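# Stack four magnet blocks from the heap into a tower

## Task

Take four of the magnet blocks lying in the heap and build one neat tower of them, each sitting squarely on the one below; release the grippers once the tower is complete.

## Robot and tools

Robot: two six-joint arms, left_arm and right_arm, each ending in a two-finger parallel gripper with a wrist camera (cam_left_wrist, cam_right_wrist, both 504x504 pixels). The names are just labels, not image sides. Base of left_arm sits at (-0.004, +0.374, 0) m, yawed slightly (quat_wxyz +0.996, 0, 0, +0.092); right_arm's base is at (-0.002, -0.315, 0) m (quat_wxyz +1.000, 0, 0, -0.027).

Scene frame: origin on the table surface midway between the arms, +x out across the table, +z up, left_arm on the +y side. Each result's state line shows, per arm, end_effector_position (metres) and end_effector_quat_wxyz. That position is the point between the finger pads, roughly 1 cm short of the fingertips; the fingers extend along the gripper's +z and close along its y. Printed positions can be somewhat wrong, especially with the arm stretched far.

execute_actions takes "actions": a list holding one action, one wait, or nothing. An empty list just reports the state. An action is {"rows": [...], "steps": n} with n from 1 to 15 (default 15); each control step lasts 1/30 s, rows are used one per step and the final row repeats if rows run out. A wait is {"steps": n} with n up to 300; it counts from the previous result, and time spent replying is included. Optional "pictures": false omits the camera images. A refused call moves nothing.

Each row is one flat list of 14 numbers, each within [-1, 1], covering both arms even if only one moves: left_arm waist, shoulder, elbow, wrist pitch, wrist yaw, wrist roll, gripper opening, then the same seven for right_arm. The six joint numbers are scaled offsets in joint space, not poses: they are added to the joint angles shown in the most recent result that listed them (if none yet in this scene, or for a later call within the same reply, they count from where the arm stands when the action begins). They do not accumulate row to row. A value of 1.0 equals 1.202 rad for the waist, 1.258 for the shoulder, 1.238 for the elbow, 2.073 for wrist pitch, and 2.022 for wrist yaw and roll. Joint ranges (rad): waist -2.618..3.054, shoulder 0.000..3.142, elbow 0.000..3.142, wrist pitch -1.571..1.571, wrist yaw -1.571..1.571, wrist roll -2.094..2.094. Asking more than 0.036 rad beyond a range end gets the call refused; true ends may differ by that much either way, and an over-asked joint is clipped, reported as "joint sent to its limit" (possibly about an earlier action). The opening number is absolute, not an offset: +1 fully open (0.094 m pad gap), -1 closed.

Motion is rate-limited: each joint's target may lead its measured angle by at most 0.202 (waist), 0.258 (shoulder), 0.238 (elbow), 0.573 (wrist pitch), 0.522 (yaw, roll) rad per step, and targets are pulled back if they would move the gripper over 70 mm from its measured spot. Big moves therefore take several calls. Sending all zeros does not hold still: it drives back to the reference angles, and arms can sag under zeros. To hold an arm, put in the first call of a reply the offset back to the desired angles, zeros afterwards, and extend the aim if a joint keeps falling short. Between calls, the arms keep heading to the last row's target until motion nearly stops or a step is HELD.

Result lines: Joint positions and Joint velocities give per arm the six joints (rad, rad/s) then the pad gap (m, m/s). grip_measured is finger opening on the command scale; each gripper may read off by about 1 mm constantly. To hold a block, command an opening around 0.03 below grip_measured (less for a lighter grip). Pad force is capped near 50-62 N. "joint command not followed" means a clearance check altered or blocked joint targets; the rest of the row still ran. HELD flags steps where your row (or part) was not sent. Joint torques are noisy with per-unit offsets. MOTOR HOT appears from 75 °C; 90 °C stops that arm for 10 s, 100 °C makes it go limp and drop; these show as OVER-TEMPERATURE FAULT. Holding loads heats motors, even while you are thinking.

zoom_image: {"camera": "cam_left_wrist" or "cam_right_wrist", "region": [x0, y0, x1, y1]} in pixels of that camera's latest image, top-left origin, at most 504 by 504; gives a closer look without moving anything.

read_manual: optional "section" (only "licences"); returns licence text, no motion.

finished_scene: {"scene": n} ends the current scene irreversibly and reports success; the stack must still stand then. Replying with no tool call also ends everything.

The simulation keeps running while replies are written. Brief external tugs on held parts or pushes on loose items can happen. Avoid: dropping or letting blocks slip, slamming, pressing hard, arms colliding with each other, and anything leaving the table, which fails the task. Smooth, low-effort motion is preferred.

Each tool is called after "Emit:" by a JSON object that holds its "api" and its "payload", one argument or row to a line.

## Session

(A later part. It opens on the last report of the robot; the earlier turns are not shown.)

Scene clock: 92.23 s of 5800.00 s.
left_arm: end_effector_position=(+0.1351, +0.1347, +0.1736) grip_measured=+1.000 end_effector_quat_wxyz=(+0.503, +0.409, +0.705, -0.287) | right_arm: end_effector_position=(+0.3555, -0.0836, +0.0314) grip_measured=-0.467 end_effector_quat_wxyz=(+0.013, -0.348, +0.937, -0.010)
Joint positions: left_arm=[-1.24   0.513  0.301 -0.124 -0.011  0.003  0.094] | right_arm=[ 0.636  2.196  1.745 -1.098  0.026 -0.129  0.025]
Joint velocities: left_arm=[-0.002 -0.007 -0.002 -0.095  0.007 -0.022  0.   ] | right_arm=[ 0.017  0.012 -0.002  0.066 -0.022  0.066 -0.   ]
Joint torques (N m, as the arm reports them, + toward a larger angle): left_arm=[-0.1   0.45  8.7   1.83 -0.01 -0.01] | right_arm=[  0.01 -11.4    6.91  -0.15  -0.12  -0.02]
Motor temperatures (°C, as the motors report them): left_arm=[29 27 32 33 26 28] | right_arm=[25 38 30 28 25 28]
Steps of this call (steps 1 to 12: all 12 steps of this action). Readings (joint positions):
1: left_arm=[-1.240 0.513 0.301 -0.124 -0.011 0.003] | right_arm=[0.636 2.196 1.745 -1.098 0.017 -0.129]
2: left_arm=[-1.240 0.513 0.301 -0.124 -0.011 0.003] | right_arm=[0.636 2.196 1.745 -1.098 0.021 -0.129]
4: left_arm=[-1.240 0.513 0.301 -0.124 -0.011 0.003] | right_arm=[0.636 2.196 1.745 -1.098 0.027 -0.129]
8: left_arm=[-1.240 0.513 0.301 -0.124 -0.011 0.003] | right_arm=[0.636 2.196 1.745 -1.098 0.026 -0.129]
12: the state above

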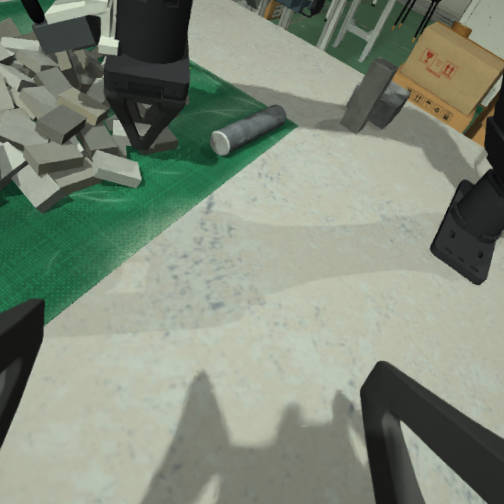

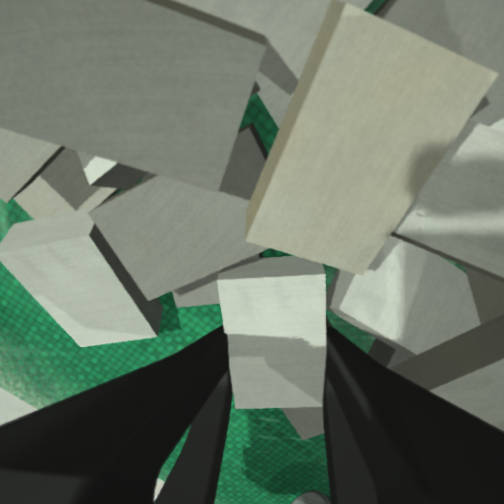

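Emit:
{"api": "execute_actions", "payload": {
  "actions": [
    {"rows":[[0,0,0,0,0,0,1,0,-0.02,0.02,0,0,0,-0.51],[0,0,0,0,0,0,1,0,-0.03,0.026,-0.006,0,0,-0.51],[0,0,0,0,0,0,1,0,-0.04,0.032,-0.012,0,0,-0.51],[0,0,0,0,0,0,1,0,-0.05,0.038,-0.018,0,0,-0.51],[0,0,0,0,0,0,1,0,-0.06,0.042,-0.024,0,0,-0.51],[0,0,0,0,0,0,1,0,-0.07,0.045,-0.03,0,0,-0.51],[0,0,0,0,0,0,1,0,-0.08,0.045,-0.036,0,0,-0.51],[0,0,0,0,0,0,1,0,-0.09,0.045,-0.042,0,0,-0.51],[0,0,0,0,0,0,1,0,-0.1,0.045,-0.05,0,0,-0.51],[0,0,0,0,0,0,1,0,-0.11,0.045,-0.055,0,0,-0.51]]}
  ]
}}

Scene clock: 99.20 s of 5800.00 s.
left_arm: end_effector_position=(+0.1351, +0.1347, +0.1736) grip_measured=+1.000 end_effector_quat_wxyz=(+0.503, +0.409, +0.705, -0.287) | right_arm: end_effector_position=(+0.3501, -0.0869, +0.0892) grip_measured=-0.467 end_effector_quat_wxyz=(+0.047, -0.348, +0.936, -0.002)
Joint positions: left_arm=[-1.24   0.513  0.301 -0.124 -0.011  0.003  0.094] | right_arm=[ 0.636  2.067  1.771 -1.184  0.025 -0.129  0.025]
Joint velocities: left_arm=[-0.007 -0.002 -0.007 -0.051  0.007  0.066  0.   ] | right_arm=[-0.002 -0.071  0.042 -0.081 -0.037  0.007 -0.   ]
Joint torques (N m, as the arm reports them, + toward a larger angle): left_arm=[-0.01  0.46  8.69  1.85  0.01 -0.02] | right_arm=[  0.15 -11.16   9.4   -0.25   0.    -0.01]
Motor temperatures (°C, as the motors report them): left_arm=[29 27 32 34 26 28] | right_arm=[25 38 30 28 25 28]
Steps of this call (steps 1 to 15: the robot went on to your last target; steps 16 to 90: nothing new was sent; then 3.47 s passed at rest; steps 91 to 105: all 15 steps of this action). Readings (joint positions):
91: left_arm=[-1.240 0.513 0.301 -0.124 -0.011 0.003] | right_arm=[0.636 2.194 1.745 -1.098 0.026 -0.129]
92: left_arm=[-1.240 0.513 0.301 -0.124 -0.011 0.003] | right_arm=[0.636 2.192 1.745 -1.098 0.025 -0.129]
94: left_arm=[-1.240 0.513 0.301 -0.124 -0.011 0.003] | right_arm=[0.636 2.185 1.745 -1.103 0.025 -0.129]
98: left_arm=[-1.240 0.513 0.301 -0.124 -0.011 0.003] | right_arm=[0.636 2.142 1.745 -1.132 0.025 -0.129]
105: the state above

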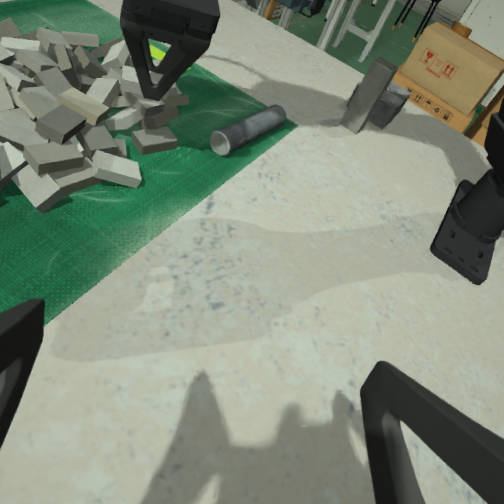

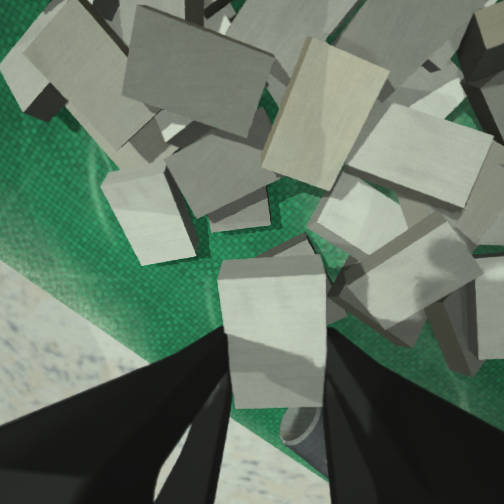

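Emit:
{"api": "execute_actions", "payload": {
  "actions": [
    {"rows":[[0,0,0,0,0,0,1,0.01,-0.02,-0.02,0,-0.005,0.005,-0.51],[0,0,0,0,0,0,1,0.02,-0.035,-0.045,0,-0.01,0.01,-0.51],[0,0,0,0,0,0,1,0.03,-0.05,-0.07,0,-0.015,0.015,-0.51],[0,0,0,0,0,0,1,0.04,-0.065,-0.1,0.005,-0.02,0.02,-0.51],[0,0,0,0,0,0,1,0.05,-0.08,-0.13,0.01,-0.02,0.025,-0.51],[0,0,0,0,0,0,1,0.06,-0.095,-0.16,0.02,-0.02,0.03,-0.51],[0,0,0,0,0,0,1,0.07,-0.11,-0.19,0.03,-0.02,0.035,-0.51],[0,0,0,0,0,0,1,0.08,-0.125,-0.22,0.04,-0.02,0.04,-0.51],[0,0,0,0,0,0,1,0.09,-0.14,-0.25,0.05,-0.02,0.045,-0.51],[0,0,0,0,0,0,1,0.1,-0.155,-0.28,0.06,-0.02,0.05,-0.51],[0,0,0,0,0,0,1,0.11,-0.17,-0.31,0.07,-0.02,0.055,-0.51],[0,0,0,0,0,0,1,0.12,-0.18,-0.34,0.08,-0.02,0.06,-0.51],[0,0,0,0,0,0,1,0.128,-0.187,-0.365,0.089,-0.02,0.064,-0.51],[0,0,0,0,0,0,1,0.133,-0.187,-0.39,0.089,-0.02,0.064,-0.51],[0,0,0,0,0,0,1,0.136,-0.187,-0.405,0.089,-0.02,0.064,-0.51]]}
  ],
  "pictures": false
}}

Emit:
{"api": "execute_actions", "payload": {
  "actions": [
    {"steps":15}
  ]
}}

Emit:
{"api": "zoom_image", "payload": {
  "camera": "cam_left_wrist",
  "region": [150,100,330,260]
}}

Scene clock: 107.90 s of 5800.00 s.
left_arm: end_effector_position=(+0.1351, +0.1347, +0.1736) grip_measured=+1.000 end_effector_quat_wxyz=(+0.503, +0.409, +0.705, -0.287) | right_arm: end_effector_position=(+0.2413, -0.0904, +0.0532) grip_measured=-0.467 end_effector_quat_wxyz=(-0.010, -0.373, +0.928, +0.002)
Joint positions: left_arm=[-1.24   0.513  0.301 -0.124 -0.011  0.003  0.094] | right_arm=[ 0.789  1.854  1.331 -1.065 -0.011 -0.03   0.025]
Joint velocities: left_arm=[-0.002  0.012  0.007  0.037  0.081 -0.081  0.   ] | right_arm=[ 0.203 -0.154 -0.755  0.286 -0.051  0.139  0.   ]
Joint torques (N m, as the arm reports them, + toward a larger angle): left_arm=[-0.05  0.6   8.8   1.85  0.01  0.02] | right_arm=[-0.36 -9.33  5.48  0.03  0.07  0.06]
Motor temperatures (°C, as the motors report them): left_arm=[29 27 33 34 26 28] | right_arm=[25 39 31 27 25 28]
Steps of this call (steps 1 to 30: the robot went on to your last target; steps 31 to 90: nothing new was sent; then 5.20 s passed at rest; steps 91 to 105: all 15 steps of this action). Readings (joint positions):
91: left_arm=[-1.240 0.513 0.301 -0.124 -0.011 0.003] | right_arm=[0.636 2.067 1.772 -1.199 0.024 -0.129]
92: left_arm=[-1.240 0.513 0.301 -0.124 -0.011 0.003] | right_arm=[0.636 2.063 1.765 -1.194 0.023 -0.126]
94: left_arm=[-1.240 0.513 0.301 -0.124 -0.011 0.003] | right_arm=[0.644 2.040 1.720 -1.181 0.017 -0.117]
98: left_arm=[-1.240 0.513 0.301 -0.124 -0.011 0.003] | right_arm=[0.693 1.965 1.576 -1.158 0.005 -0.088]
105: the state above

Scene clock: 108.40 s of 5800.00 s.
left_arm: end_effector_position=(+0.1351, +0.1347, +0.1736) grip_measured=+1.000 end_effector_quat_wxyz=(+0.503, +0.409, +0.705, -0.287) | right_arm: end_effector_position=(+0.2346, -0.0917, +0.0412) grip_measured=-0.467 end_effector_quat_wxyz=(-0.013, -0.367, +0.930, +0.003)
Joint positions: left_arm=[-1.24   0.513  0.301 -0.124 -0.011  0.003  0.094] | right_arm=[ 0.798  1.852  1.277 -1.019 -0.015 -0.007  0.025]
Joint velocities: left_arm=[-0.017  0.012 -0.002  0.022 -0.066  0.066  0.   ] | right_arm=[-0.012 -0.002 -0.007  0.007  0.081  0.037  0.   ]
Joint torques (N m, as the arm reports them, + toward a larger angle): left_arm=[-0.01  0.51  8.72  1.85  0.    0.01] | right_arm=[  0.05 -10.02   5.97  -0.09  -0.04   0.05]
Motor temperatures (°C, as the motors report them): left_arm=[29 27 33 34 26 28] | right_arm=[25 39 30 27 25 28]
Steps of this call (steps 1 to 15: the robot went on to your last target). Readings (joint positions):
1: left_arm=[-1.240 0.513 0.301 -0.124 -0.011 0.003] | right_arm=[0.794 1.852 1.309 -1.059 -0.013 -0.026]
2: left_arm=[-1.240 0.513 0.301 -0.124 -0.011 0.003] | right_arm=[0.797 1.852 1.294 -1.056 -0.014 -0.022]
4: left_arm=[-1.240 0.513 0.301 -0.124 -0.011 0.003] | right_arm=[0.798 1.852 1.278 -1.050 -0.015 -0.016]
8: left_arm=[-1.240 0.513 0.301 -0.124 -0.011 0.003] | right_arm=[0.798 1.852 1.277 -1.031 -0.015 -0.010]
15: the state above

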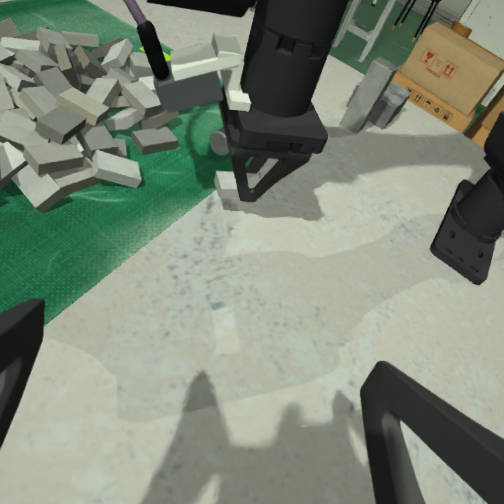

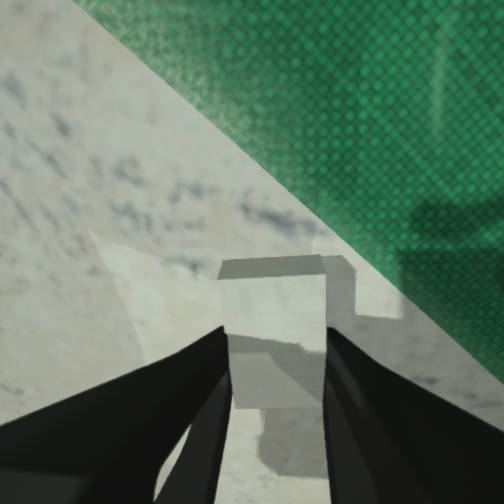

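Region (150, 100, 330, 260) of cam_left_wrist's 504x504 image, scaled by 2.800, with more detail than that image has.

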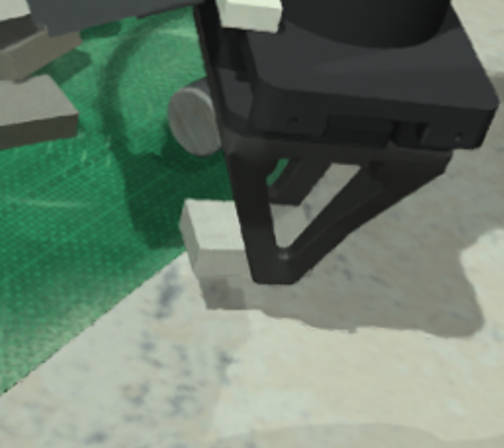

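Emit:
{"api": "execute_actions", "payload": {
  "actions": [
    {"rows":[[0,0,0,0,0,0,1,0,0,-0.015,0.015,0.01,0,-0.51],[0,0,0,0,0,0,1,0,0,-0.022,0.02,0.01,0,-0.51],[0,0,0,0,0,0,1,0,0,-0.029,0.025,0.01,0,-0.51],[0,0,0,0,0,0,1,0,0,-0.036,0.03,0.01,0,-0.51],[0,0,0,0,0,0,1,0,0,-0.043,0.035,0.01,0,-0.51],[0,0,0,0,0,0,1,0,0,-0.05,0.04,0.01,0,-0.51],[0,0,0,0,0,0,1,0,0,-0.056,0.045,0.01,0,-0.51],[0,0,0,0,0,0,1,0,0,-0.062,0.05,0.01,0,-0.51],[0,0,0,0,0,0,1,0,0,-0.068,0.05,0.01,0,-0.51]]}
  ]
}}

Emit:
{"api": "zoom_image", "payload": {
  "camera": "cam_left_wrist",
  "region": [150,100,330,260]
}}

Scene clock: 113.07 s of 5800.00 s.
left_arm: end_effector_position=(+0.1351, +0.1347, +0.1736) grip_measured=+1.000 end_effector_quat_wxyz=(+0.503, +0.409, +0.705, -0.287) | right_arm: end_effector_position=(+0.2325, -0.0969, +0.0248) grip_measured=-0.467 end_effector_quat_wxyz=(-0.008, -0.366, +0.930, -0.003)
Joint positions: left_arm=[-1.24   0.513  0.301 -0.124 -0.011  0.003  0.094] | right_arm=[ 0.798  1.852  1.208 -0.944 -0.001 -0.006  0.025]
Joint velocities: left_arm=[ 0.017 -0.007 -0.007 -0.037  0.037  0.051  0.   ] | right_arm=[-0.007  0.002  0.002  0.066  0.066 -0.051 -0.   ]
Joint torques (N m, as the arm reports them, + toward a larger angle): left_arm=[0.06 0.55 8.7  1.8  0.   0.  ] | right_arm=[ 0.   -8.16  5.21 -0.07  0.05 -0.03]
Motor temperatures (°C, as the motors report them): left_arm=[29 27 33 34 26 28] | right_arm=[25 38 30 27 25 28]
Steps of this call (steps 1 to 15: the robot went on to your last target; steps 16 to 90: nothing new was sent; then 1.17 s passed at rest; steps 91 to 105: all 15 steps of this action). Readings (joint positions):
91: left_arm=[-1.240 0.513 0.301 -0.124 -0.011 0.003] | right_arm=[0.798 1.852 1.277 -1.016 -0.013 -0.006]
92: left_arm=[-1.240 0.513 0.301 -0.124 -0.011 0.003] | right_arm=[0.798 1.852 1.277 -1.014 -0.010 -0.006]
94: left_arm=[-1.240 0.513 0.301 -0.124 -0.011 0.003] | right_arm=[0.798 1.852 1.270 -0.999 -0.007 -0.006]
98: left_arm=[-1.240 0.513 0.301 -0.124 -0.011 0.003] | right_arm=[0.798 1.852 1.234 -0.966 -0.003 -0.006]
105: the state above

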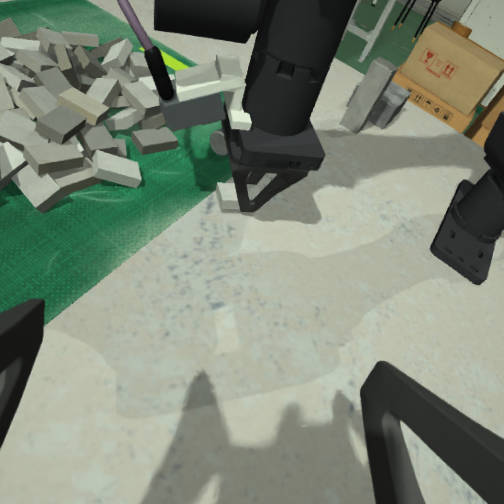

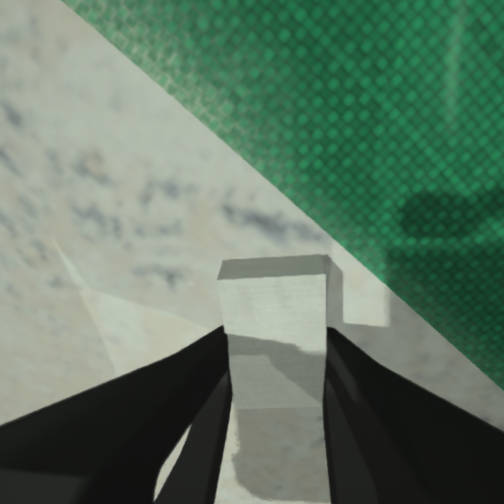

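Region (150, 100, 330, 260) of cam_left_wrist's 504x504 image, scaled by 2.800, with more detail than that image has.

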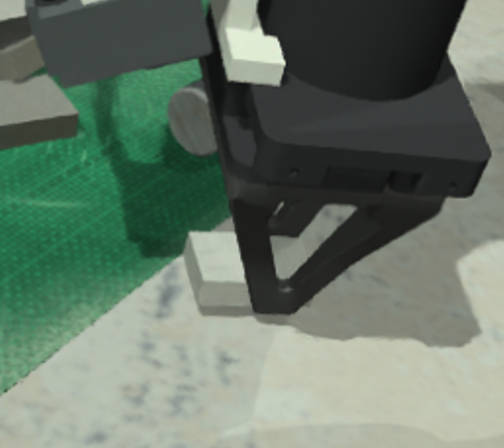

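Emit:
{"api": "execute_actions", "payload": {
  "actions": [
    {"rows":[[0,0,0,0,0,0,1,0,0,-0.015,0.015,0,0,-0.51],[0,0,0,0,0,0,1,0,0,-0.02,0.02,0,0,-0.51],[0,0,0,0,0,0,1,0,0,-0.025,0.025,0,0,-0.51],[0,0,0,0,0,0,1,0,0,-0.03,0.025,0,0,-0.51],[0,0,0,0,0,0,1,0,0,-0.035,0.025,0,0,-0.51],[0,0,0,0,0,0,1,0,0,-0.04,0.025,0,0,-0.51]],"steps":13}
  ]
}}

Scene clock: 116.07 s of 5800.00 s.
left_arm: end_effector_position=(+0.1351, +0.1347, +0.1736) grip_measured=+1.000 end_effector_quat_wxyz=(+0.503, +0.409, +0.705, -0.287) | right_arm: end_effector_position=(+0.2313, -0.0981, +0.0181) grip_measured=-0.467 end_effector_quat_wxyz=(-0.006, -0.366, +0.930, -0.002)
Joint positions: left_arm=[-1.24   0.513  0.301 -0.124 -0.011  0.003  0.094] | right_arm=[ 0.798  1.852  1.179 -0.911 -0.001 -0.005  0.025]
Joint velocities: left_arm=[ 0.007 -0.017  0.002  0.022  0.037 -0.022  0.   ] | right_arm=[-0.012 -0.007 -0.002  0.051 -0.051 -0.051  0.   ]
Joint torques (N m, as the arm reports them, + toward a larger angle): left_arm=[ 0.03  0.45  8.72  1.83  0.03 -0.02] | right_arm=[-0.12 -7.98  4.93 -0.06 -0.01 -0.03]
Motor temperatures (°C, as the motors report them): left_arm=[29 27 33 35 26 28] | right_arm=[25 38 30 27 25 28]
Steps of this call (steps 1 to 30: the robot went on to your last target; steps 31 to 77: nothing new was sent; steps 78 to 90: all 13 steps of this action). Readings (joint positions):
78: left_arm=[-1.240 0.513 0.301 -0.124 -0.011 0.003] | right_arm=[0.798 1.852 1.208 -0.934 -0.001 -0.006]
79: left_arm=[-1.240 0.513 0.301 -0.124 -0.011 0.003] | right_arm=[0.798 1.852 1.208 -0.933 -0.001 -0.006]
81: left_arm=[-1.240 0.513 0.301 -0.124 -0.011 0.003] | right_arm=[0.798 1.852 1.205 -0.924 -0.001 -0.006]
85: left_arm=[-1.240 0.513 0.301 -0.124 -0.011 0.003] | right_arm=[0.798 1.852 1.182 -0.912 -0.001 -0.006]
90: the state above

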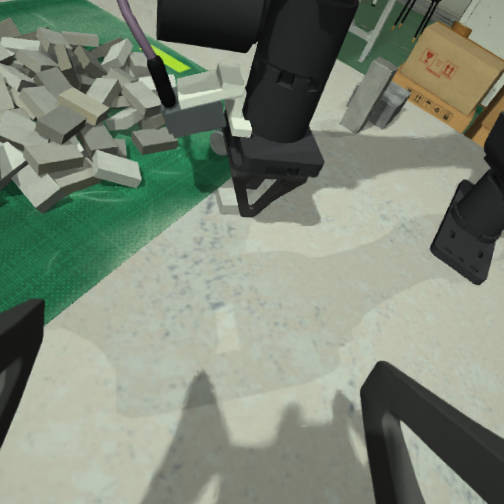

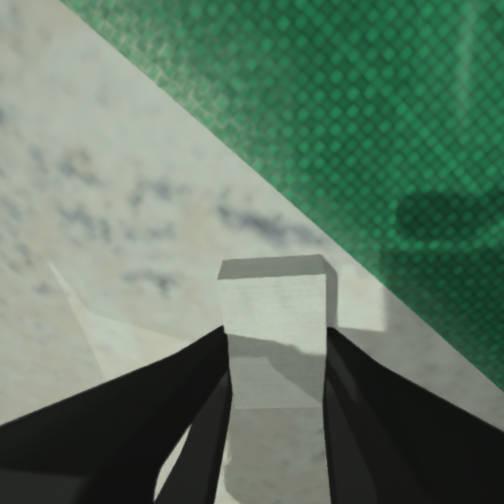

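Emit:
{"api": "execute_actions", "payload": {
  "actions": [
    {"rows":[[0,0,0,0,0,0,1,0,0,0,0,0,0,-0.45],[0,0,0,0,0,0,1,0,0,0,0,0,0,-0.4],[0,0,0,0,0,0,1,0,0,0,0,0,0,-0.32],[0,0,0,0,0,0,1,0,0,0,0,0,0,-0.22],[0,0,0,0,0,0,1,0,0,0.01,0,0,0,-0.22],[0,0,0,0,0,0,1,0,0,0.025,-0.01,0,0,-0.22],[0,0,0,0,0,0,1,0,0,0.04,-0.02,0,0,-0.22],[0,0,0,0,0,0,1,0,0,0.055,-0.03,0,0,-0.22],[0,0,0,0,0,0,1,0,0,0.07,-0.04,0,0,-0.22],[0,0,0,0,0,0,1,0,0,0.085,-0.05,0,0,-0.22],[0,0,0,0,0,0,1,0,0,0.1,-0.06,0,0,-0.22],[0,0,0,0,0,0,1,0,0,0.115,-0.07,0,0,-0.22],[0,0,0,0,0,0,1,0,0,0.13,-0.075,0,0,-0.22],[0,0,0,0,0,0,1,0,0,0.145,-0.08,0,0,-0.22],[0,0,0,0,0,0,1,0,0,0.16,-0.085,0,0,-0.22]]}
  ],
  "pictures": false
}}

Emit:
{"api": "execute_actions", "payload": {
  "actions": [
    {"steps":10}
  ]
}}

Scene clock: 122.50 s of 5800.00 s.
left_arm: end_effector_position=(+0.1351, +0.1347, +0.1736) grip_measured=+1.000 end_effector_quat_wxyz=(+0.503, +0.409, +0.705, -0.287) | right_arm: end_effector_position=(+0.2448, -0.0871, +0.0493) grip_measured=-0.222 end_effector_quat_wxyz=(+0.005, -0.366, +0.930, -0.001)
Joint positions: left_arm=[-1.24   0.513  0.301 -0.124 -0.011  0.003  0.094] | right_arm=[ 0.798  1.852  1.311 -1.021  0.005 -0.005  0.037]
Joint velocities: left_arm=[-0.002  0.002 -0.022  0.037 -0.051 -0.007  0.   ] | right_arm=[-0.002 -0.002  0.554 -0.33   0.022 -0.022 -0.   ]
Joint torques (N m, as the arm reports them, + toward a larger angle): left_arm=[-0.02  0.41  8.75  1.83  0.02 -0.02] | right_arm=[-0.05 -8.49  9.3  -0.27 -0.08 -0.01]
Motor temperatures (°C, as the motors report them): left_arm=[29 27 33 35 26 28] | right_arm=[25 37 30 27 25 28]
Steps of this call (steps 1 to 15: the robot went on to your last target; steps 16 to 90: nothing new was sent; then 2.93 s passed at rest; steps 91 to 105: all 15 steps of this action). Readings (joint positions):
91: left_arm=[-1.240 0.513 0.301 -0.124 -0.011 0.003] | right_arm=[0.798 1.852 1.179 -0.911 -0.000 -0.005]
92: left_arm=[-1.240 0.513 0.301 -0.124 -0.011 0.003] | right_arm=[0.798 1.852 1.179 -0.911 0.001 -0.005]
94: left_arm=[-1.240 0.513 0.301 -0.124 -0.011 0.003] | right_arm=[0.798 1.852 1.179 -0.911 0.006 -0.005]
98: left_arm=[-1.240 0.513 0.301 -0.124 -0.011 0.003] | right_arm=[0.798 1.852 1.189 -0.924 0.008 -0.005]
105: the state above

Scene clock: 122.83 s of 5800.00 s.
left_arm: end_effector_position=(+0.1351, +0.1347, +0.1736) grip_measured=+1.000 end_effector_quat_wxyz=(+0.503, +0.409, +0.705, -0.287) | right_arm: end_effector_position=(+0.2459, -0.0860, +0.0587) grip_measured=-0.222 end_effector_quat_wxyz=(+0.003, -0.366, +0.930, -0.001)
Joint positions: left_arm=[-1.24   0.513  0.301 -0.124 -0.011  0.003  0.094] | right_arm=[ 0.798  1.852  1.35  -1.065  0.005 -0.005  0.037]
Joint velocities: left_arm=[-0.007  0.002 -0.022 -0.022 -0.007 -0.022  0.   ] | right_arm=[ 0.002  0.002 -0.012 -0.066  0.081  0.022  0.001]
Joint torques (N m, as the arm reports them, + toward a larger angle): left_arm=[ 0.07  0.58  8.7   1.82  0.03 -0.01] | right_arm=[-0.01 -8.33  9.13 -0.27 -0.06 -0.01]
Motor temperatures (°C, as the motors report them): left_arm=[29 27 33 35 26 28] | right_arm=[25 37 30 27 25 28]
Steps of this call (steps 1 to 10: the robot went on to your last target). Readings (joint positions):
1: left_arm=[-1.240 0.513 0.301 -0.124 -0.011 0.003] | right_arm=[0.798 1.852 1.328 -1.030 0.005 -0.005]
2: left_arm=[-1.240 0.513 0.301 -0.124 -0.011 0.003] | right_arm=[0.798 1.852 1.341 -1.035 0.005 -0.005]
4: left_arm=[-1.240 0.513 0.301 -0.124 -0.011 0.003] | right_arm=[0.798 1.852 1.350 -1.041 0.005 -0.005]
8: left_arm=[-1.240 0.513 0.301 -0.124 -0.011 0.003] | right_arm=[0.798 1.852 1.350 -1.060 0.005 -0.005]
10: the state above

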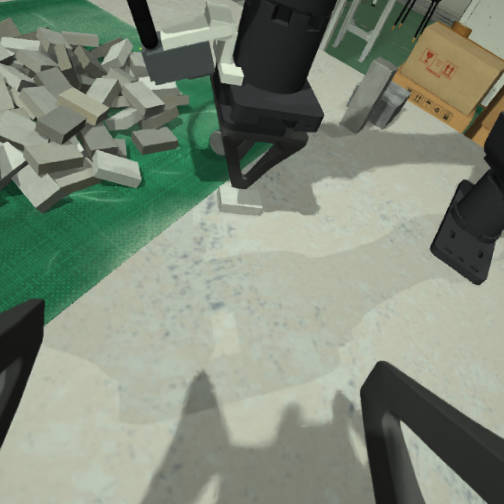

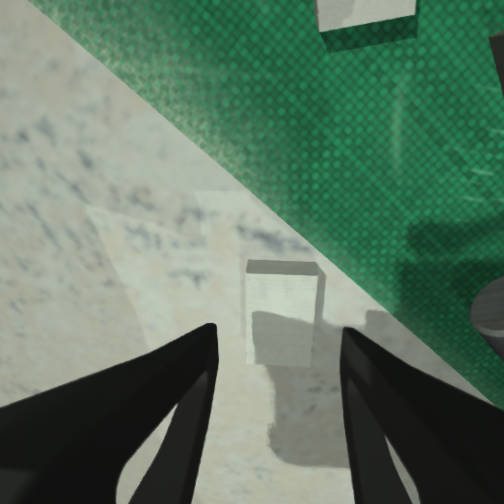

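Emit:
{"api": "execute_actions", "payload": {
  "actions": [
    {"rows":[[0,0,0,0,0,0,1,-0.004,0.01,0.05,-0.01,0,-0.01,-0.22],[0,0,0,0,0,0,1,-0.008,0.025,0.085,-0.02,0,-0.02,-0.22],[0,0,0,0,0,0,1,-0.012,0.045,0.12,-0.03,0,-0.03,-0.22],[0,0,0,0,0,0,1,-0.016,0.065,0.155,-0.04,0,-0.04,-0.22],[0,0,0,0,0,0,1,-0.02,0.09,0.19,-0.05,0,-0.05,-0.22],[0,0,0,0,0,0,1,-0.024,0.115,0.23,-0.06,0,-0.06,-0.22],[0,0,0,0,0,0,1,-0.028,0.14,0.27,-0.07,0,-0.07,-0.22],[0,0,0,0,0,0,1,-0.032,0.165,0.31,-0.08,0,-0.08,-0.22],[0,0,0,0,0,0,1,-0.036,0.19,0.35,-0.09,0,-0.09,-0.22],[0,0,0,0,0,0,1,-0.04,0.215,0.385,-0.094,0,-0.1,-0.22],[0,0,0,0,0,0,1,-0.044,0.24,0.42,-0.094,0,-0.11,-0.22],[0,0,0,0,0,0,1,-0.048,0.26,0.45,-0.094,0,-0.12,-0.22],[0,0,0,0,0,0,1,-0.05,0.28,0.47,-0.094,0,-0.13,-0.22],[0,0,0,0,0,0,1,-0.05,0.295,0.488,-0.094,0,-0.142,-0.22],[0,0,0,0,0,0,1,-0.05,0.305,0.488,-0.094,0,-0.142,-0.22]]}
  ],
  "pictures": false
}}

Emit:
{"api": "execute_actions", "payload": {
  "actions": [
    {"steps":15}
  ]
}}

Emit:
{"api": "zoom_image", "payload": {
  "camera": "cam_left_wrist",
  "region": [50,90,210,220]
}}

Scene clock: 135.17 s of 5800.00 s.
left_arm: end_effector_position=(+0.1351, +0.1347, +0.1736) grip_measured=+1.000 end_effector_quat_wxyz=(+0.503, +0.409, +0.705, -0.287) | right_arm: end_effector_position=(+0.3384, -0.0317, +0.0716) grip_measured=-0.222 end_effector_quat_wxyz=(+0.034, -0.440, +0.897, +0.006)
Joint positions: left_arm=[-1.24   0.513  0.301 -0.124 -0.011  0.003  0.094] | right_arm=[ 0.746  2.197  1.905 -1.211  0.005 -0.22   0.037]
Joint velocities: left_arm=[-0.007 -0.007 -0.007  0.081  0.037 -0.022  0.   ] | right_arm=[-0.115  0.545  0.496 -0.022  0.022 -0.359 -0.   ]
Joint torques (N m, as the arm reports them, + toward a larger angle): left_arm=[ 0.04  0.5   8.65  1.82  0.01 -0.01] | right_arm=[ -0.18 -11.24   8.78  -0.53  -0.02  -0.08]
Motor temperatures (°C, as the motors report them): left_arm=[29 27 33 35 26 28] | right_arm=[25 36 31 27 25 28]
Steps of this call (steps 1 to 30: the robot went on to your last target; steps 31 to 90: nothing new was sent; then 8.83 s passed at rest; steps 91 to 105: all 15 steps of this action). Readings (joint positions):
91: left_arm=[-1.240 0.513 0.301 -0.124 -0.011 0.003] | right_arm=[0.798 1.853 1.354 -1.075 0.005 -0.008]
92: left_arm=[-1.240 0.513 0.301 -0.124 -0.011 0.003] | right_arm=[0.798 1.859 1.368 -1.085 0.005 -0.013]
94: left_arm=[-1.240 0.513 0.301 -0.124 -0.011 0.003] | right_arm=[0.797 1.891 1.432 -1.113 0.005 -0.033]
98: left_arm=[-1.240 0.513 0.301 -0.124 -0.011 0.003] | right_arm=[0.783 1.997 1.625 -1.159 0.005 -0.093]
105: the state above

Scene clock: 135.67 s of 5800.00 s.
left_arm: end_effector_position=(+0.1351, +0.1347, +0.1736) grip_measured=+1.000 end_effector_quat_wxyz=(+0.503, +0.409, +0.705, -0.287) | right_arm: end_effector_position=(+0.3343, -0.0377, +0.0564) grip_measured=-0.222 end_effector_quat_wxyz=(+0.003, -0.467, +0.884, -0.002)
Joint positions: left_arm=[-1.24   0.513  0.301 -0.124 -0.011  0.003  0.094] | right_arm=[ 0.742  2.241  1.918 -1.244  0.005 -0.284  0.037]
Joint velocities: left_arm=[-0.007 -0.002 -0.007 -0.081 -0.037 -0.022  0.   ] | right_arm=[ 0.002 -0.017 -0.012 -0.022 -0.037 -0.007  0.   ]
Joint torques (N m, as the arm reports them, + toward a larger angle): left_arm=[-0.03  0.54  8.66  1.86  0.01  0.  ] | right_arm=[ -0.54 -12.3   10.24  -0.32   0.    -0.14]
Motor temperatures (°C, as the motors report them): left_arm=[29 27 33 36 26 28] | right_arm=[25 36 31 27 25 28]
Steps of this call (steps 1 to 15: the robot went on to your last target). Readings (joint positions):
1: left_arm=[-1.240 0.513 0.301 -0.124 -0.011 0.003] | right_arm=[0.744 2.212 1.915 -1.211 0.005 -0.233]
2: left_arm=[-1.240 0.513 0.301 -0.124 -0.011 0.003] | right_arm=[0.742 2.223 1.918 -1.213 0.005 -0.244]
4: left_arm=[-1.240 0.513 0.301 -0.124 -0.011 0.003] | right_arm=[0.742 2.237 1.918 -1.224 0.005 -0.259]
8: left_arm=[-1.240 0.513 0.301 -0.124 -0.011 0.003] | right_arm=[0.742 2.241 1.918 -1.238 0.005 -0.275]
15: the state above

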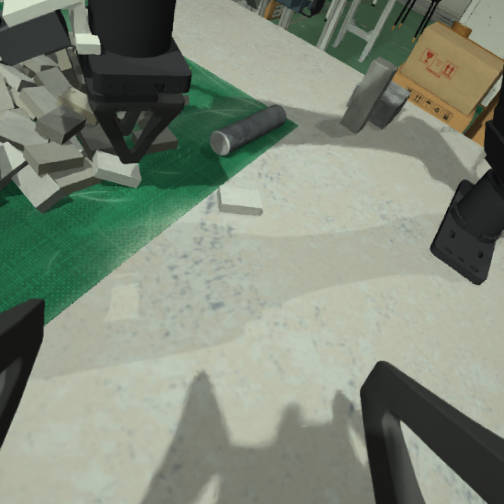

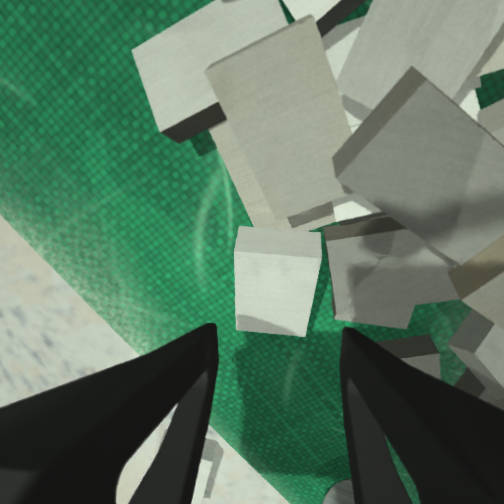

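Region (50, 90, 210, 220) of cam_left_wrist's 504x504 image, scaled by 3.150, with more detail than that image has; it fills the top 410 rows of this view, and the rest is white.

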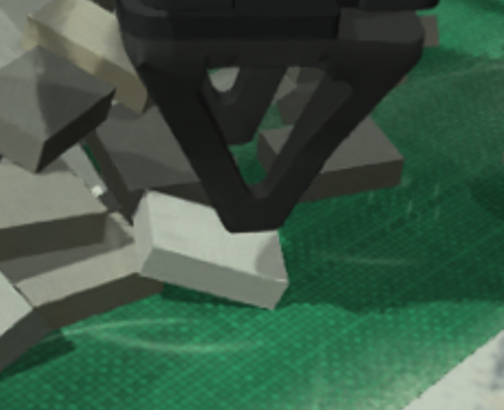

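Emit:
{"api": "execute_actions", "payload": {
  "actions": [
    {"rows":[[0,0,0,0,0,0,1,0,-0.025,-0.02,0.03,0,0,-0.25],[0,0,0,0,0,0,1,0,-0.04,-0.045,0.05,0,0,-0.28],[0,0,0,0,0,0,1,0,-0.055,-0.07,0.07,0,0,-0.28],[0,0,0,0,0,0,1,0,-0.07,-0.1,0.09,0,0,-0.28],[0,0,0,0,0,0,1,0,-0.085,-0.13,0.11,0,0,-0.28],[0,0,0,0,0,0,1,0,-0.1,-0.16,0.13,0,0,-0.28],[0,0,0,0,0,0,1,0,-0.115,-0.19,0.15,0,0,-0.28],[0,0,0,0,0,0,1,0,-0.13,-0.22,0.17,0,0,-0.28],[0,0,0,0,0,0,1,0,-0.145,-0.25,0.19,0,0,-0.28],[0,0,0,0,0,0,1,0,-0.16,-0.275,0.21,0,0,-0.28],[0,0,0,0,0,0,1,0,-0.175,-0.3,0.225,0,0,-0.28],[0,0,0,0,0,0,1,0,-0.19,-0.325,0.228,0,0,-0.28],[0,0,0,0,0,0,1,0,-0.2,-0.345,0.228,0,0,-0.28],[0,0,0,0,0,0,1,0,-0.205,-0.36,0.228,0,0,-0.28],[0,0,0,0,0,0,1,0,-0.205,-0.372,0.228,0,0,-0.28]]}
  ],
  "pictures": false
}}

Emit:
{"api": "execute_actions", "payload": {
  "actions": [
    {"steps":15}
  ]
}}

Emit:
{"api": "zoom_image", "payload": {
  "camera": "cam_left_wrist",
  "region": [50,90,210,220]
}}

Scene clock: 143.37 s of 5800.00 s.
left_arm: end_effector_position=(+0.1351, +0.1347, +0.1736) grip_measured=+1.000 end_effector_quat_wxyz=(+0.503, +0.409, +0.705, -0.287) | right_arm: end_effector_position=(+0.3286, -0.0424, +0.0487) grip_measured=-0.278 end_effector_quat_wxyz=(+0.105, -0.466, +0.879, +0.019)
Joint positions: left_arm=[-1.24   0.513  0.301 -0.124 -0.011  0.003  0.094] | right_arm=[ 0.742  2.012  1.508 -0.853  0.005 -0.287  0.034]
Joint velocities: left_arm=[ 0.007 -0.022 -0.007  0.051 -0.081 -0.007  0.   ] | right_arm=[-0.017 -0.286 -0.559  0.388 -0.022  0.022 -0.   ]
Joint torques (N m, as the arm reports them, + toward a larger angle): left_arm=[-0.05  0.5   8.69  1.84  0.   -0.01] | right_arm=[ -0.01 -11.12   5.94   0.4   -0.02   0.01]
Motor temperatures (°C, as the motors report them): left_arm=[29 27 33 36 26 28] | right_arm=[25 38 31 27 25 28]
Steps of this call (steps 1 to 15: the robot went on to your last target; steps 16 to 90: nothing new was sent; then 4.20 s passed at rest; steps 91 to 105: all 15 steps of this action). Readings (joint positions):
91: left_arm=[-1.240 0.513 0.301 -0.124 -0.011 0.003] | right_arm=[0.742 2.240 1.918 -1.241 0.005 -0.287]
92: left_arm=[-1.240 0.513 0.301 -0.124 -0.011 0.003] | right_arm=[0.742 2.235 1.910 -1.224 0.005 -0.287]
94: left_arm=[-1.240 0.513 0.301 -0.124 -0.011 0.003] | right_arm=[0.742 2.208 1.864 -1.172 0.005 -0.287]
98: left_arm=[-1.240 0.513 0.301 -0.124 -0.011 0.003] | right_arm=[0.742 2.128 1.725 -1.049 0.005 -0.287]
105: the state above

Scene clock: 143.87 s of 5800.00 s.
left_arm: end_effector_position=(+0.1351, +0.1347, +0.1736) grip_measured=+1.000 end_effector_quat_wxyz=(+0.503, +0.409, +0.705, -0.287) | right_arm: end_effector_position=(+0.3326, -0.0391, +0.0461) grip_measured=-0.278 end_effector_quat_wxyz=(+0.123, -0.465, +0.877, +0.023)
Joint positions: left_arm=[-1.24   0.513  0.301 -0.124 -0.011  0.003  0.094] | right_arm=[ 0.742  2.003  1.475 -0.792  0.005 -0.287  0.034]
Joint velocities: left_arm=[-0.012 -0.012 -0.002 -0.037  0.051 -0.007  0.   ] | right_arm=[ 0.022 -0.007 -0.012  0.007  0.007 -0.022 -0.   ]
Joint torques (N m, as the arm reports them, + toward a larger angle): left_arm=[-0.08  0.49  8.72  1.86  0.   -0.03] | right_arm=[  0.   -11.78   5.8    0.36  -0.02   0.01]
Motor temperatures (°C, as the motors report them): left_arm=[29 27 33 36 26 28] | right_arm=[25 38 31 27 25 28]
Steps of this call (steps 1 to 15: the robot went on to your last target). Readings (joint positions):
1: left_arm=[-1.240 0.513 0.301 -0.124 -0.011 0.003] | right_arm=[0.742 2.006 1.493 -0.843 0.005 -0.287]
2: left_arm=[-1.240 0.513 0.301 -0.124 -0.011 0.003] | right_arm=[0.742 2.003 1.485 -0.836 0.005 -0.287]
4: left_arm=[-1.240 0.513 0.301 -0.124 -0.011 0.003] | right_arm=[0.742 2.003 1.477 -0.822 0.005 -0.287]
8: left_arm=[-1.240 0.513 0.301 -0.124 -0.011 0.003] | right_arm=[0.742 2.003 1.475 -0.803 0.005 -0.287]
15: the state above

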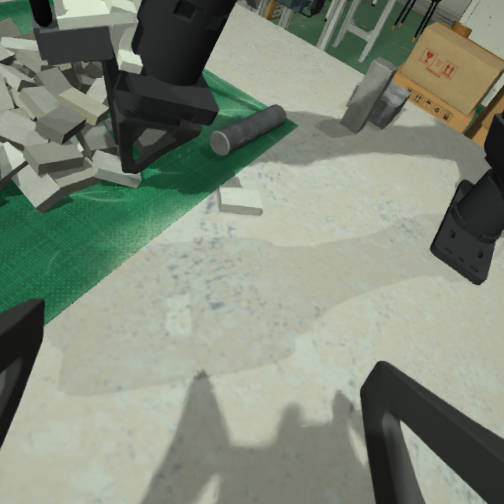

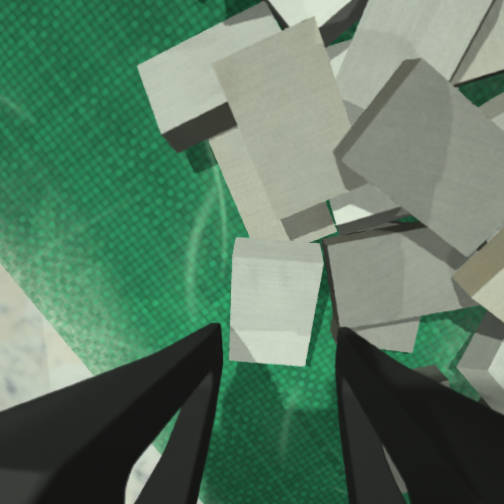

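Region (50, 90, 210, 220) of cam_left_wrist's 504x504 image, scaled by 3.150, with more detail than that image has; it fills the top 410 rows of this view, and the rest is white.

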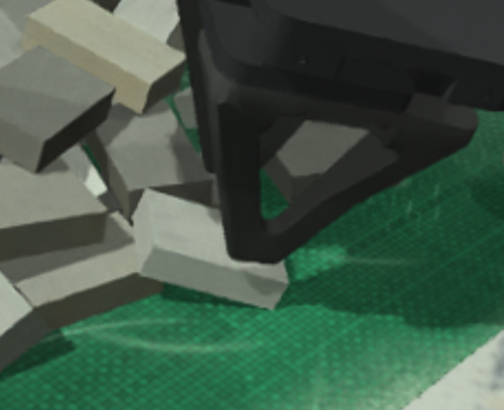

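Emit:
{"api": "execute_actions", "payload": {
  "actions": [
    {"rows":[[0,0,0,0,0,0,1,0.012,0,0,0.01,0,0.025,-0.28],[0,0,0,0,0,0,1,0.014,0,0,0.01,0,0.025,-0.28],[0,0,0,0,0,0,1,0.014,0,-0.005,0.01,0,0.025,-0.28],[0,0,0,0,0,0,1,0.014,0.004,-0.01,0.014,0,0.025,-0.28],[0,0,0,0,0,0,1,0.014,0.008,-0.014,0.018,0,0.025,-0.28],[0,0,0,0,0,0,1,0.014,0.012,-0.018,0.022,0,0.025,-0.28],[0,0,0,0,0,0,1,0.014,0.016,-0.022,0.026,0,0.025,-0.28],[0,0,0,0,0,0,1,0.014,0.02,-0.026,0.03,0,0.025,-0.28],[0,0,0,0,0,0,1,0.014,0.024,-0.03,0.034,0,0.025,-0.28],[0,0,0,0,0,0,1,0.014,0.028,-0.033,0.036,0,0.025,-0.28]]}
  ],
  "pictures": false
}}

Emit:
{"api": "execute_actions", "payload": {
  "actions": [
    {"steps":8}
  ]
}}

Emit:
{"api": "zoom_image", "payload": {
  "camera": "cam_left_wrist",
  "region": [50,90,210,220]
}}

Scene clock: 149.70 s of 5800.00 s.
left_arm: end_effector_position=(+0.1351, +0.1347, +0.1736) grip_measured=+1.000 end_effector_quat_wxyz=(+0.503, +0.409, +0.705, -0.287) | right_arm: end_effector_position=(+0.3354, -0.0323, +0.0426) grip_measured=-0.278 end_effector_quat_wxyz=(+0.133, -0.449, +0.883, +0.027)
Joint positions: left_arm=[-1.24   0.513  0.301 -0.124 -0.011  0.003  0.094] | right_arm=[ 0.751  2.014  1.472 -0.757  0.008 -0.243  0.034]
Joint velocities: left_arm=[-0.012  0.012  0.007  0.037  0.022  0.022  0.   ] | right_arm=[ 0.017 -0.002  0.002  0.022  0.037 -0.051 -0.001]
Joint torques (N m, as the arm reports them, + toward a larger angle): left_arm=[-0.01  0.54  8.68  1.81 -0.02  0.  ] | right_arm=[ 0.63 -8.22  4.14  0.6  -0.01  0.06]
Motor temperatures (°C, as the motors report them): left_arm=[29 27 33 36 26 28] | right_arm=[25 39 31 28 25 28]
Steps of this call (steps 1 to 15: the robot went on to your last target; steps 16 to 90: nothing new was sent; then 2.33 s passed at rest; steps 91 to 105: all 15 steps of this action). Readings (joint positions):
91: left_arm=[-1.240 0.513 0.301 -0.124 -0.011 0.003] | right_arm=[0.742 2.003 1.475 -0.790 0.005 -0.280]
92: left_arm=[-1.240 0.513 0.301 -0.124 -0.011 0.003] | right_arm=[0.743 2.003 1.475 -0.790 0.005 -0.272]
94: left_arm=[-1.240 0.513 0.301 -0.124 -0.011 0.003] | right_arm=[0.745 2.003 1.475 -0.789 0.005 -0.261]
98: left_arm=[-1.240 0.513 0.301 -0.124 -0.011 0.003] | right_arm=[0.749 2.006 1.475 -0.772 0.005 -0.250]
105: the state above

Scene clock: 149.97 s of 5800.00 s.
left_arm: end_effector_position=(+0.1351, +0.1347, +0.1736) grip_measured=+1.000 end_effector_quat_wxyz=(+0.503, +0.409, +0.705, -0.287) | right_arm: end_effector_position=(+0.3354, -0.0323, +0.0426) grip_measured=-0.278 end_effector_quat_wxyz=(+0.133, -0.448, +0.884, +0.027)
Joint positions: left_arm=[-1.24   0.513  0.301 -0.124 -0.011  0.003  0.094] | right_arm=[ 0.751  2.014  1.472 -0.756  0.008 -0.241  0.034]
Joint velocities: left_arm=[-0.012 -0.007 -0.017 -0.051  0.051  0.125  0.   ] | right_arm=[-0.007  0.002 -0.007  0.022  0.022 -0.051 -0.001]
Joint torques (N m, as the arm reports them, + toward a larger angle): left_arm=[-0.01  0.49  8.61  1.84  0.02 -0.01] | right_arm=[ 0.59 -8.21  4.15  0.62 -0.03  0.06]
Motor temperatures (°C, as the motors report them): left_arm=[29 27 33 36 26 28] | right_arm=[25 39 31 28 25 28]
Steps of this call (steps 1 to 8: the robot went on to your last target). Readings (joint positions):
1: left_arm=[-1.240 0.513 0.301 -0.124 -0.011 0.003] | right_arm=[0.751 2.014 1.472 -0.757 0.008 -0.243]
2: left_arm=[-1.240 0.513 0.301 -0.124 -0.011 0.003] | right_arm=[0.751 2.014 1.472 -0.756 0.008 -0.242]
4: left_arm=[-1.240 0.513 0.301 -0.124 -0.011 0.003] | right_arm=[0.751 2.014 1.472 -0.756 0.008 -0.242]
8: the state above

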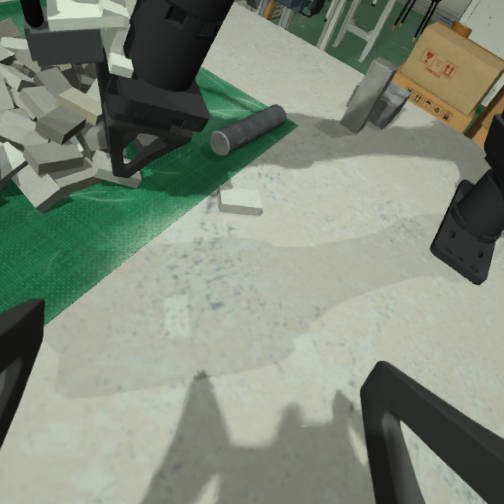

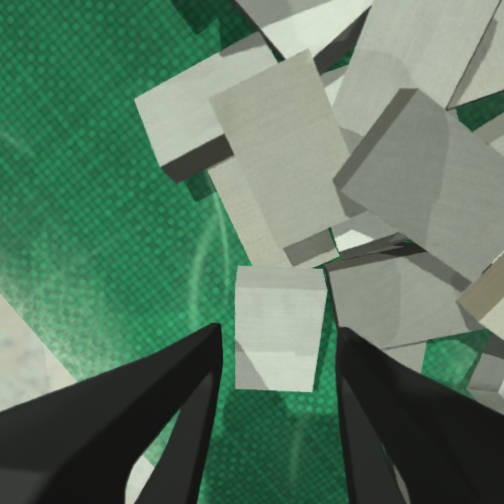

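Region (50, 90, 210, 220) of cam_left_wrist's 504x504 image, scaled by 3.150, with more detail than that image has; it fills the top 410 rows of this view, and the rest is white.

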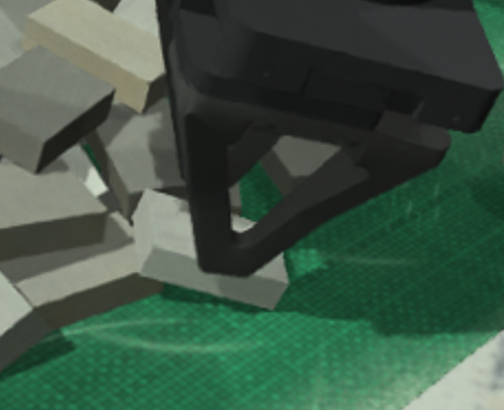

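Emit:
{"api": "execute_actions", "payload": {
  "actions": [
    {"rows":[[0,0,0,0,0,0,1,0,-0.02,0,0,0,0,-0.28],[0,0,0,0,0,0,1,0,-0.025,0,0,0,0,-0.28],[0,0,0,0,0,0,1,0,-0.025,0,-0.01,0,0,-0.3],[0,0,0,0,0,0,1,0,-0.025,0,-0.02,0,0,-0.32],[0,0,0,0,0,0,1,0,-0.025,0,-0.025,0,0,-0.33]]}
  ]
}}

Scene clock: 153.47 s of 5800.00 s.
left_arm: end_effector_position=(+0.1351, +0.1347, +0.1736) grip_measured=+1.000 end_effector_quat_wxyz=(+0.503, +0.409, +0.705, -0.287) | right_arm: end_effector_position=(+0.3296, -0.0372, +0.0446) grip_measured=-0.328 end_effector_quat_wxyz=(+0.121, -0.448, +0.885, +0.024)
Joint positions: left_arm=[-1.24   0.513  0.301 -0.124 -0.011  0.003  0.094] | right_arm=[ 0.751  2.004  1.472 -0.792  0.008 -0.241  0.032]
Joint velocities: left_arm=[-0.012 -0.002 -0.022  0.037 -0.007  0.007  0.   ] | right_arm=[ 0.007  0.017  0.012 -0.051 -0.022  0.022 -0.   ]
Joint torques (N m, as the arm reports them, + toward a larger angle): left_arm=[-0.05  0.47  8.66  1.85  0.   -0.01] | right_arm=[ -0.23 -11.87   7.16   0.07  -0.02  -0.02]
Motor temperatures (°C, as the motors report them): left_arm=[29 27 33 36 26 28] | right_arm=[25 38 30 28 25 28]
Steps of this call (steps 1 to 15: the robot went on to your last target; steps 16 to 90: nothing new was sent; steps 91 to 105: all 15 steps of this action). Readings (joint positions):
91: left_arm=[-1.240 0.513 0.301 -0.124 -0.011 0.003] | right_arm=[0.751 2.011 1.472 -0.756 0.008 -0.241]
92: left_arm=[-1.240 0.513 0.301 -0.124 -0.011 0.003] | right_arm=[0.751 2.009 1.472 -0.756 0.008 -0.241]
94: left_arm=[-1.240 0.513 0.301 -0.124 -0.011 0.003] | right_arm=[0.751 2.006 1.472 -0.759 0.008 -0.241]
98: left_arm=[-1.240 0.513 0.301 -0.124 -0.011 0.003] | right_arm=[0.751 2.004 1.472 -0.780 0.008 -0.241]
105: the state above

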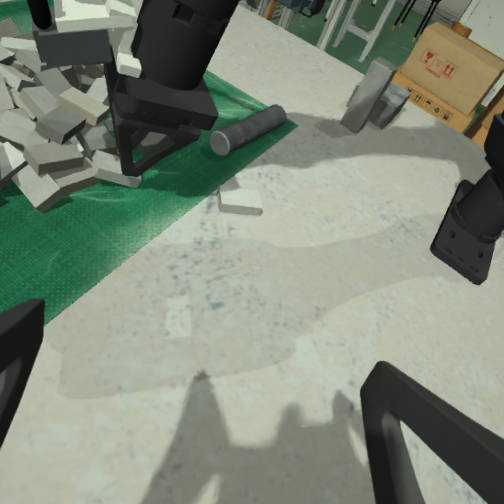

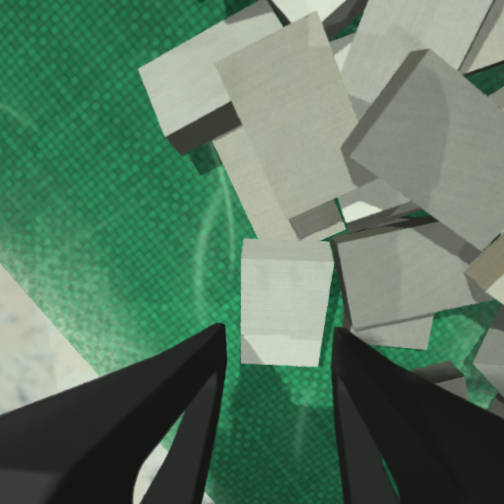

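Emit:
{"api": "execute_actions", "payload": {
  "actions": [
    {"rows":[[0,0,0,0,0,0,1,0,-0.01,-0.012,0.005,0,0,-0.33],[0,0,0,0,0,0,1,0,-0.01,-0.018,0.009,0,0,-0.33],[0,0,0,0,0,0,1,0,-0.01,-0.024,0.013,0,0,-0.33],[0,0,0,0,0,0,1,0,-0.01,-0.03,0.017,0,0,-0.33],[0,0,0,0,0,0,1,0,-0.01,-0.036,0.021,0,0,-0.33],[0,0,0,0,0,0,1,0,-0.01,-0.042,0.025,0,0,-0.33],[0,0,0,0,0,0,1,0,-0.01,-0.048,0.029,0,0,-0.33],[0,0,0,0,0,0,1,0,-0.01,-0.054,0.033,0,0,-0.33],[0,0,0,0,0,0,1,0,-0.01,-0.06,0.037,0,0,-0.33],[0,0,0,0,0,0,1,0,-0.01,-0.066,0.041,0,0,-0.33]]}
  ],
  "pictures": false
}}

Emit:
{"api": "execute_actions", "payload": {
  "actions": [
    {"steps":8}
  ]
}}

Emit:
{"api": "zoom_image", "payload": {
  "camera": "cam_left_wrist",
  "region": [50,90,210,220]
}}

Scene clock: 159.83 s of 5800.00 s.
left_arm: end_effector_position=(+0.1351, +0.1347, +0.1736) grip_measured=+1.000 end_effector_quat_wxyz=(+0.503, +0.409, +0.705, -0.287) | right_arm: end_effector_position=(+0.3238, -0.0422, +0.0287) grip_measured=-0.328 end_effector_quat_wxyz=(+0.116, -0.449, +0.886, +0.023)
Joint positions: left_arm=[-1.24   0.513  0.301 -0.124 -0.011  0.003  0.094] | right_arm=[ 0.751  2.004  1.408 -0.738  0.008 -0.241  0.032]
Joint velocities: left_arm=[-0.022 -0.012 -0.002 -0.037 -0.007  0.066  0.   ] | right_arm=[-0.007  0.007 -0.007  0.007 -0.066 -0.022 -0.001]
Joint torques (N m, as the arm reports them, + toward a larger angle): left_arm=[-0.07  0.57  8.68  1.83 -0.01  0.01] | right_arm=[ -0.01 -11.07   5.4    0.34  -0.01  -0.02]
Motor temperatures (°C, as the motors report them): left_arm=[29 27 33 37 26 28] | right_arm=[25 39 30 28 25 28]
Steps of this call (steps 1 to 15: the robot went on to your last target; steps 16 to 90: nothing new was sent; then 2.87 s passed at rest; steps 91 to 105: all 15 steps of this action). Readings (joint positions):
91: left_arm=[-1.240 0.513 0.301 -0.124 -0.011 0.003] | right_arm=[0.751 2.004 1.472 -0.794 0.008 -0.241]
92: left_arm=[-1.240 0.513 0.301 -0.124 -0.011 0.003] | right_arm=[0.751 2.004 1.472 -0.793 0.008 -0.241]
94: left_arm=[-1.240 0.513 0.301 -0.124 -0.011 0.003] | right_arm=[0.751 2.004 1.469 -0.788 0.008 -0.241]
98: left_arm=[-1.240 0.513 0.301 -0.124 -0.011 0.003] | right_arm=[0.751 2.004 1.441 -0.763 0.008 -0.241]
105: the state above

Scene clock: 160.10 s of 5800.00 s.
left_arm: end_effector_position=(+0.1351, +0.1347, +0.1736) grip_measured=+1.000 end_effector_quat_wxyz=(+0.503, +0.409, +0.705, -0.287) | right_arm: end_effector_position=(+0.3258, -0.0405, +0.0294) grip_measured=-0.328 end_effector_quat_wxyz=(+0.121, -0.448, +0.885, +0.024)
Joint positions: left_arm=[-1.24   0.513  0.301 -0.124 -0.011  0.003  0.094] | right_arm=[ 0.751  2.004  1.408 -0.727  0.008 -0.241  0.032]
Joint velocities: left_arm=[ 0.007 -0.012 -0.007 -0.007 -0.037 -0.037  0.   ] | right_arm=[-0.012  0.002  0.002 -0.037 -0.125  0.007  0.001]
Joint torques (N m, as the arm reports them, + toward a larger angle): left_arm=[-0.05  0.48  8.68  1.84 -0.01 -0.01] | right_arm=[  0.   -11.13   5.59   0.41  -0.02  -0.01]
Motor temperatures (°C, as the motors report them): left_arm=[29 27 33 37 26 28] | right_arm=[25 39 30 28 25 28]
Steps of this call (steps 1 to 8: the robot went on to your last target). Readings (joint positions):
1: left_arm=[-1.240 0.513 0.301 -0.124 -0.011 0.003] | right_arm=[0.751 2.004 1.408 -0.735 0.008 -0.241]
2: left_arm=[-1.240 0.513 0.301 -0.124 -0.011 0.003] | right_arm=[0.751 2.004 1.408 -0.733 0.008 -0.241]
4: left_arm=[-1.240 0.513 0.301 -0.124 -0.011 0.003] | right_arm=[0.751 2.004 1.408 -0.730 0.008 -0.241]
8: the state above

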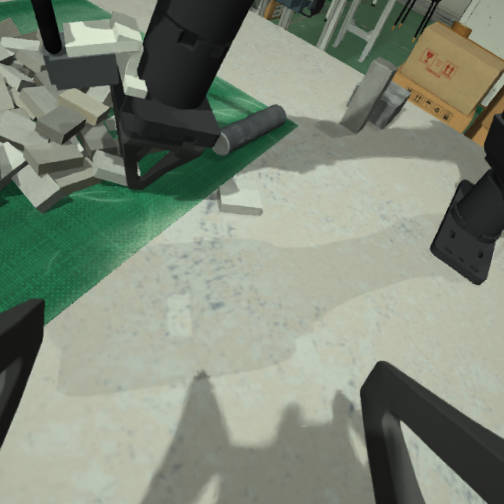

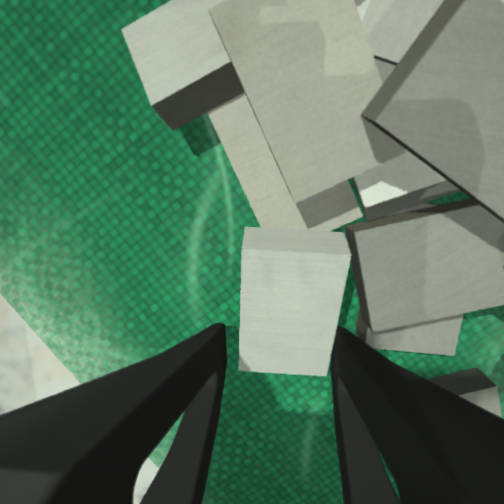

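Region (50, 90, 210, 220) of cam_left_wrist's 504x504 image, scaled by 3.150, with more detail than that image has; it fills the top 410 rows of this view, and the rest is white.

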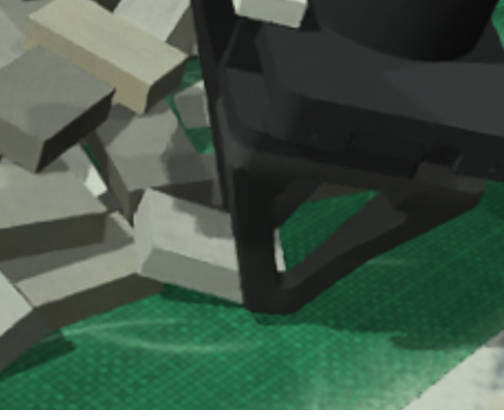

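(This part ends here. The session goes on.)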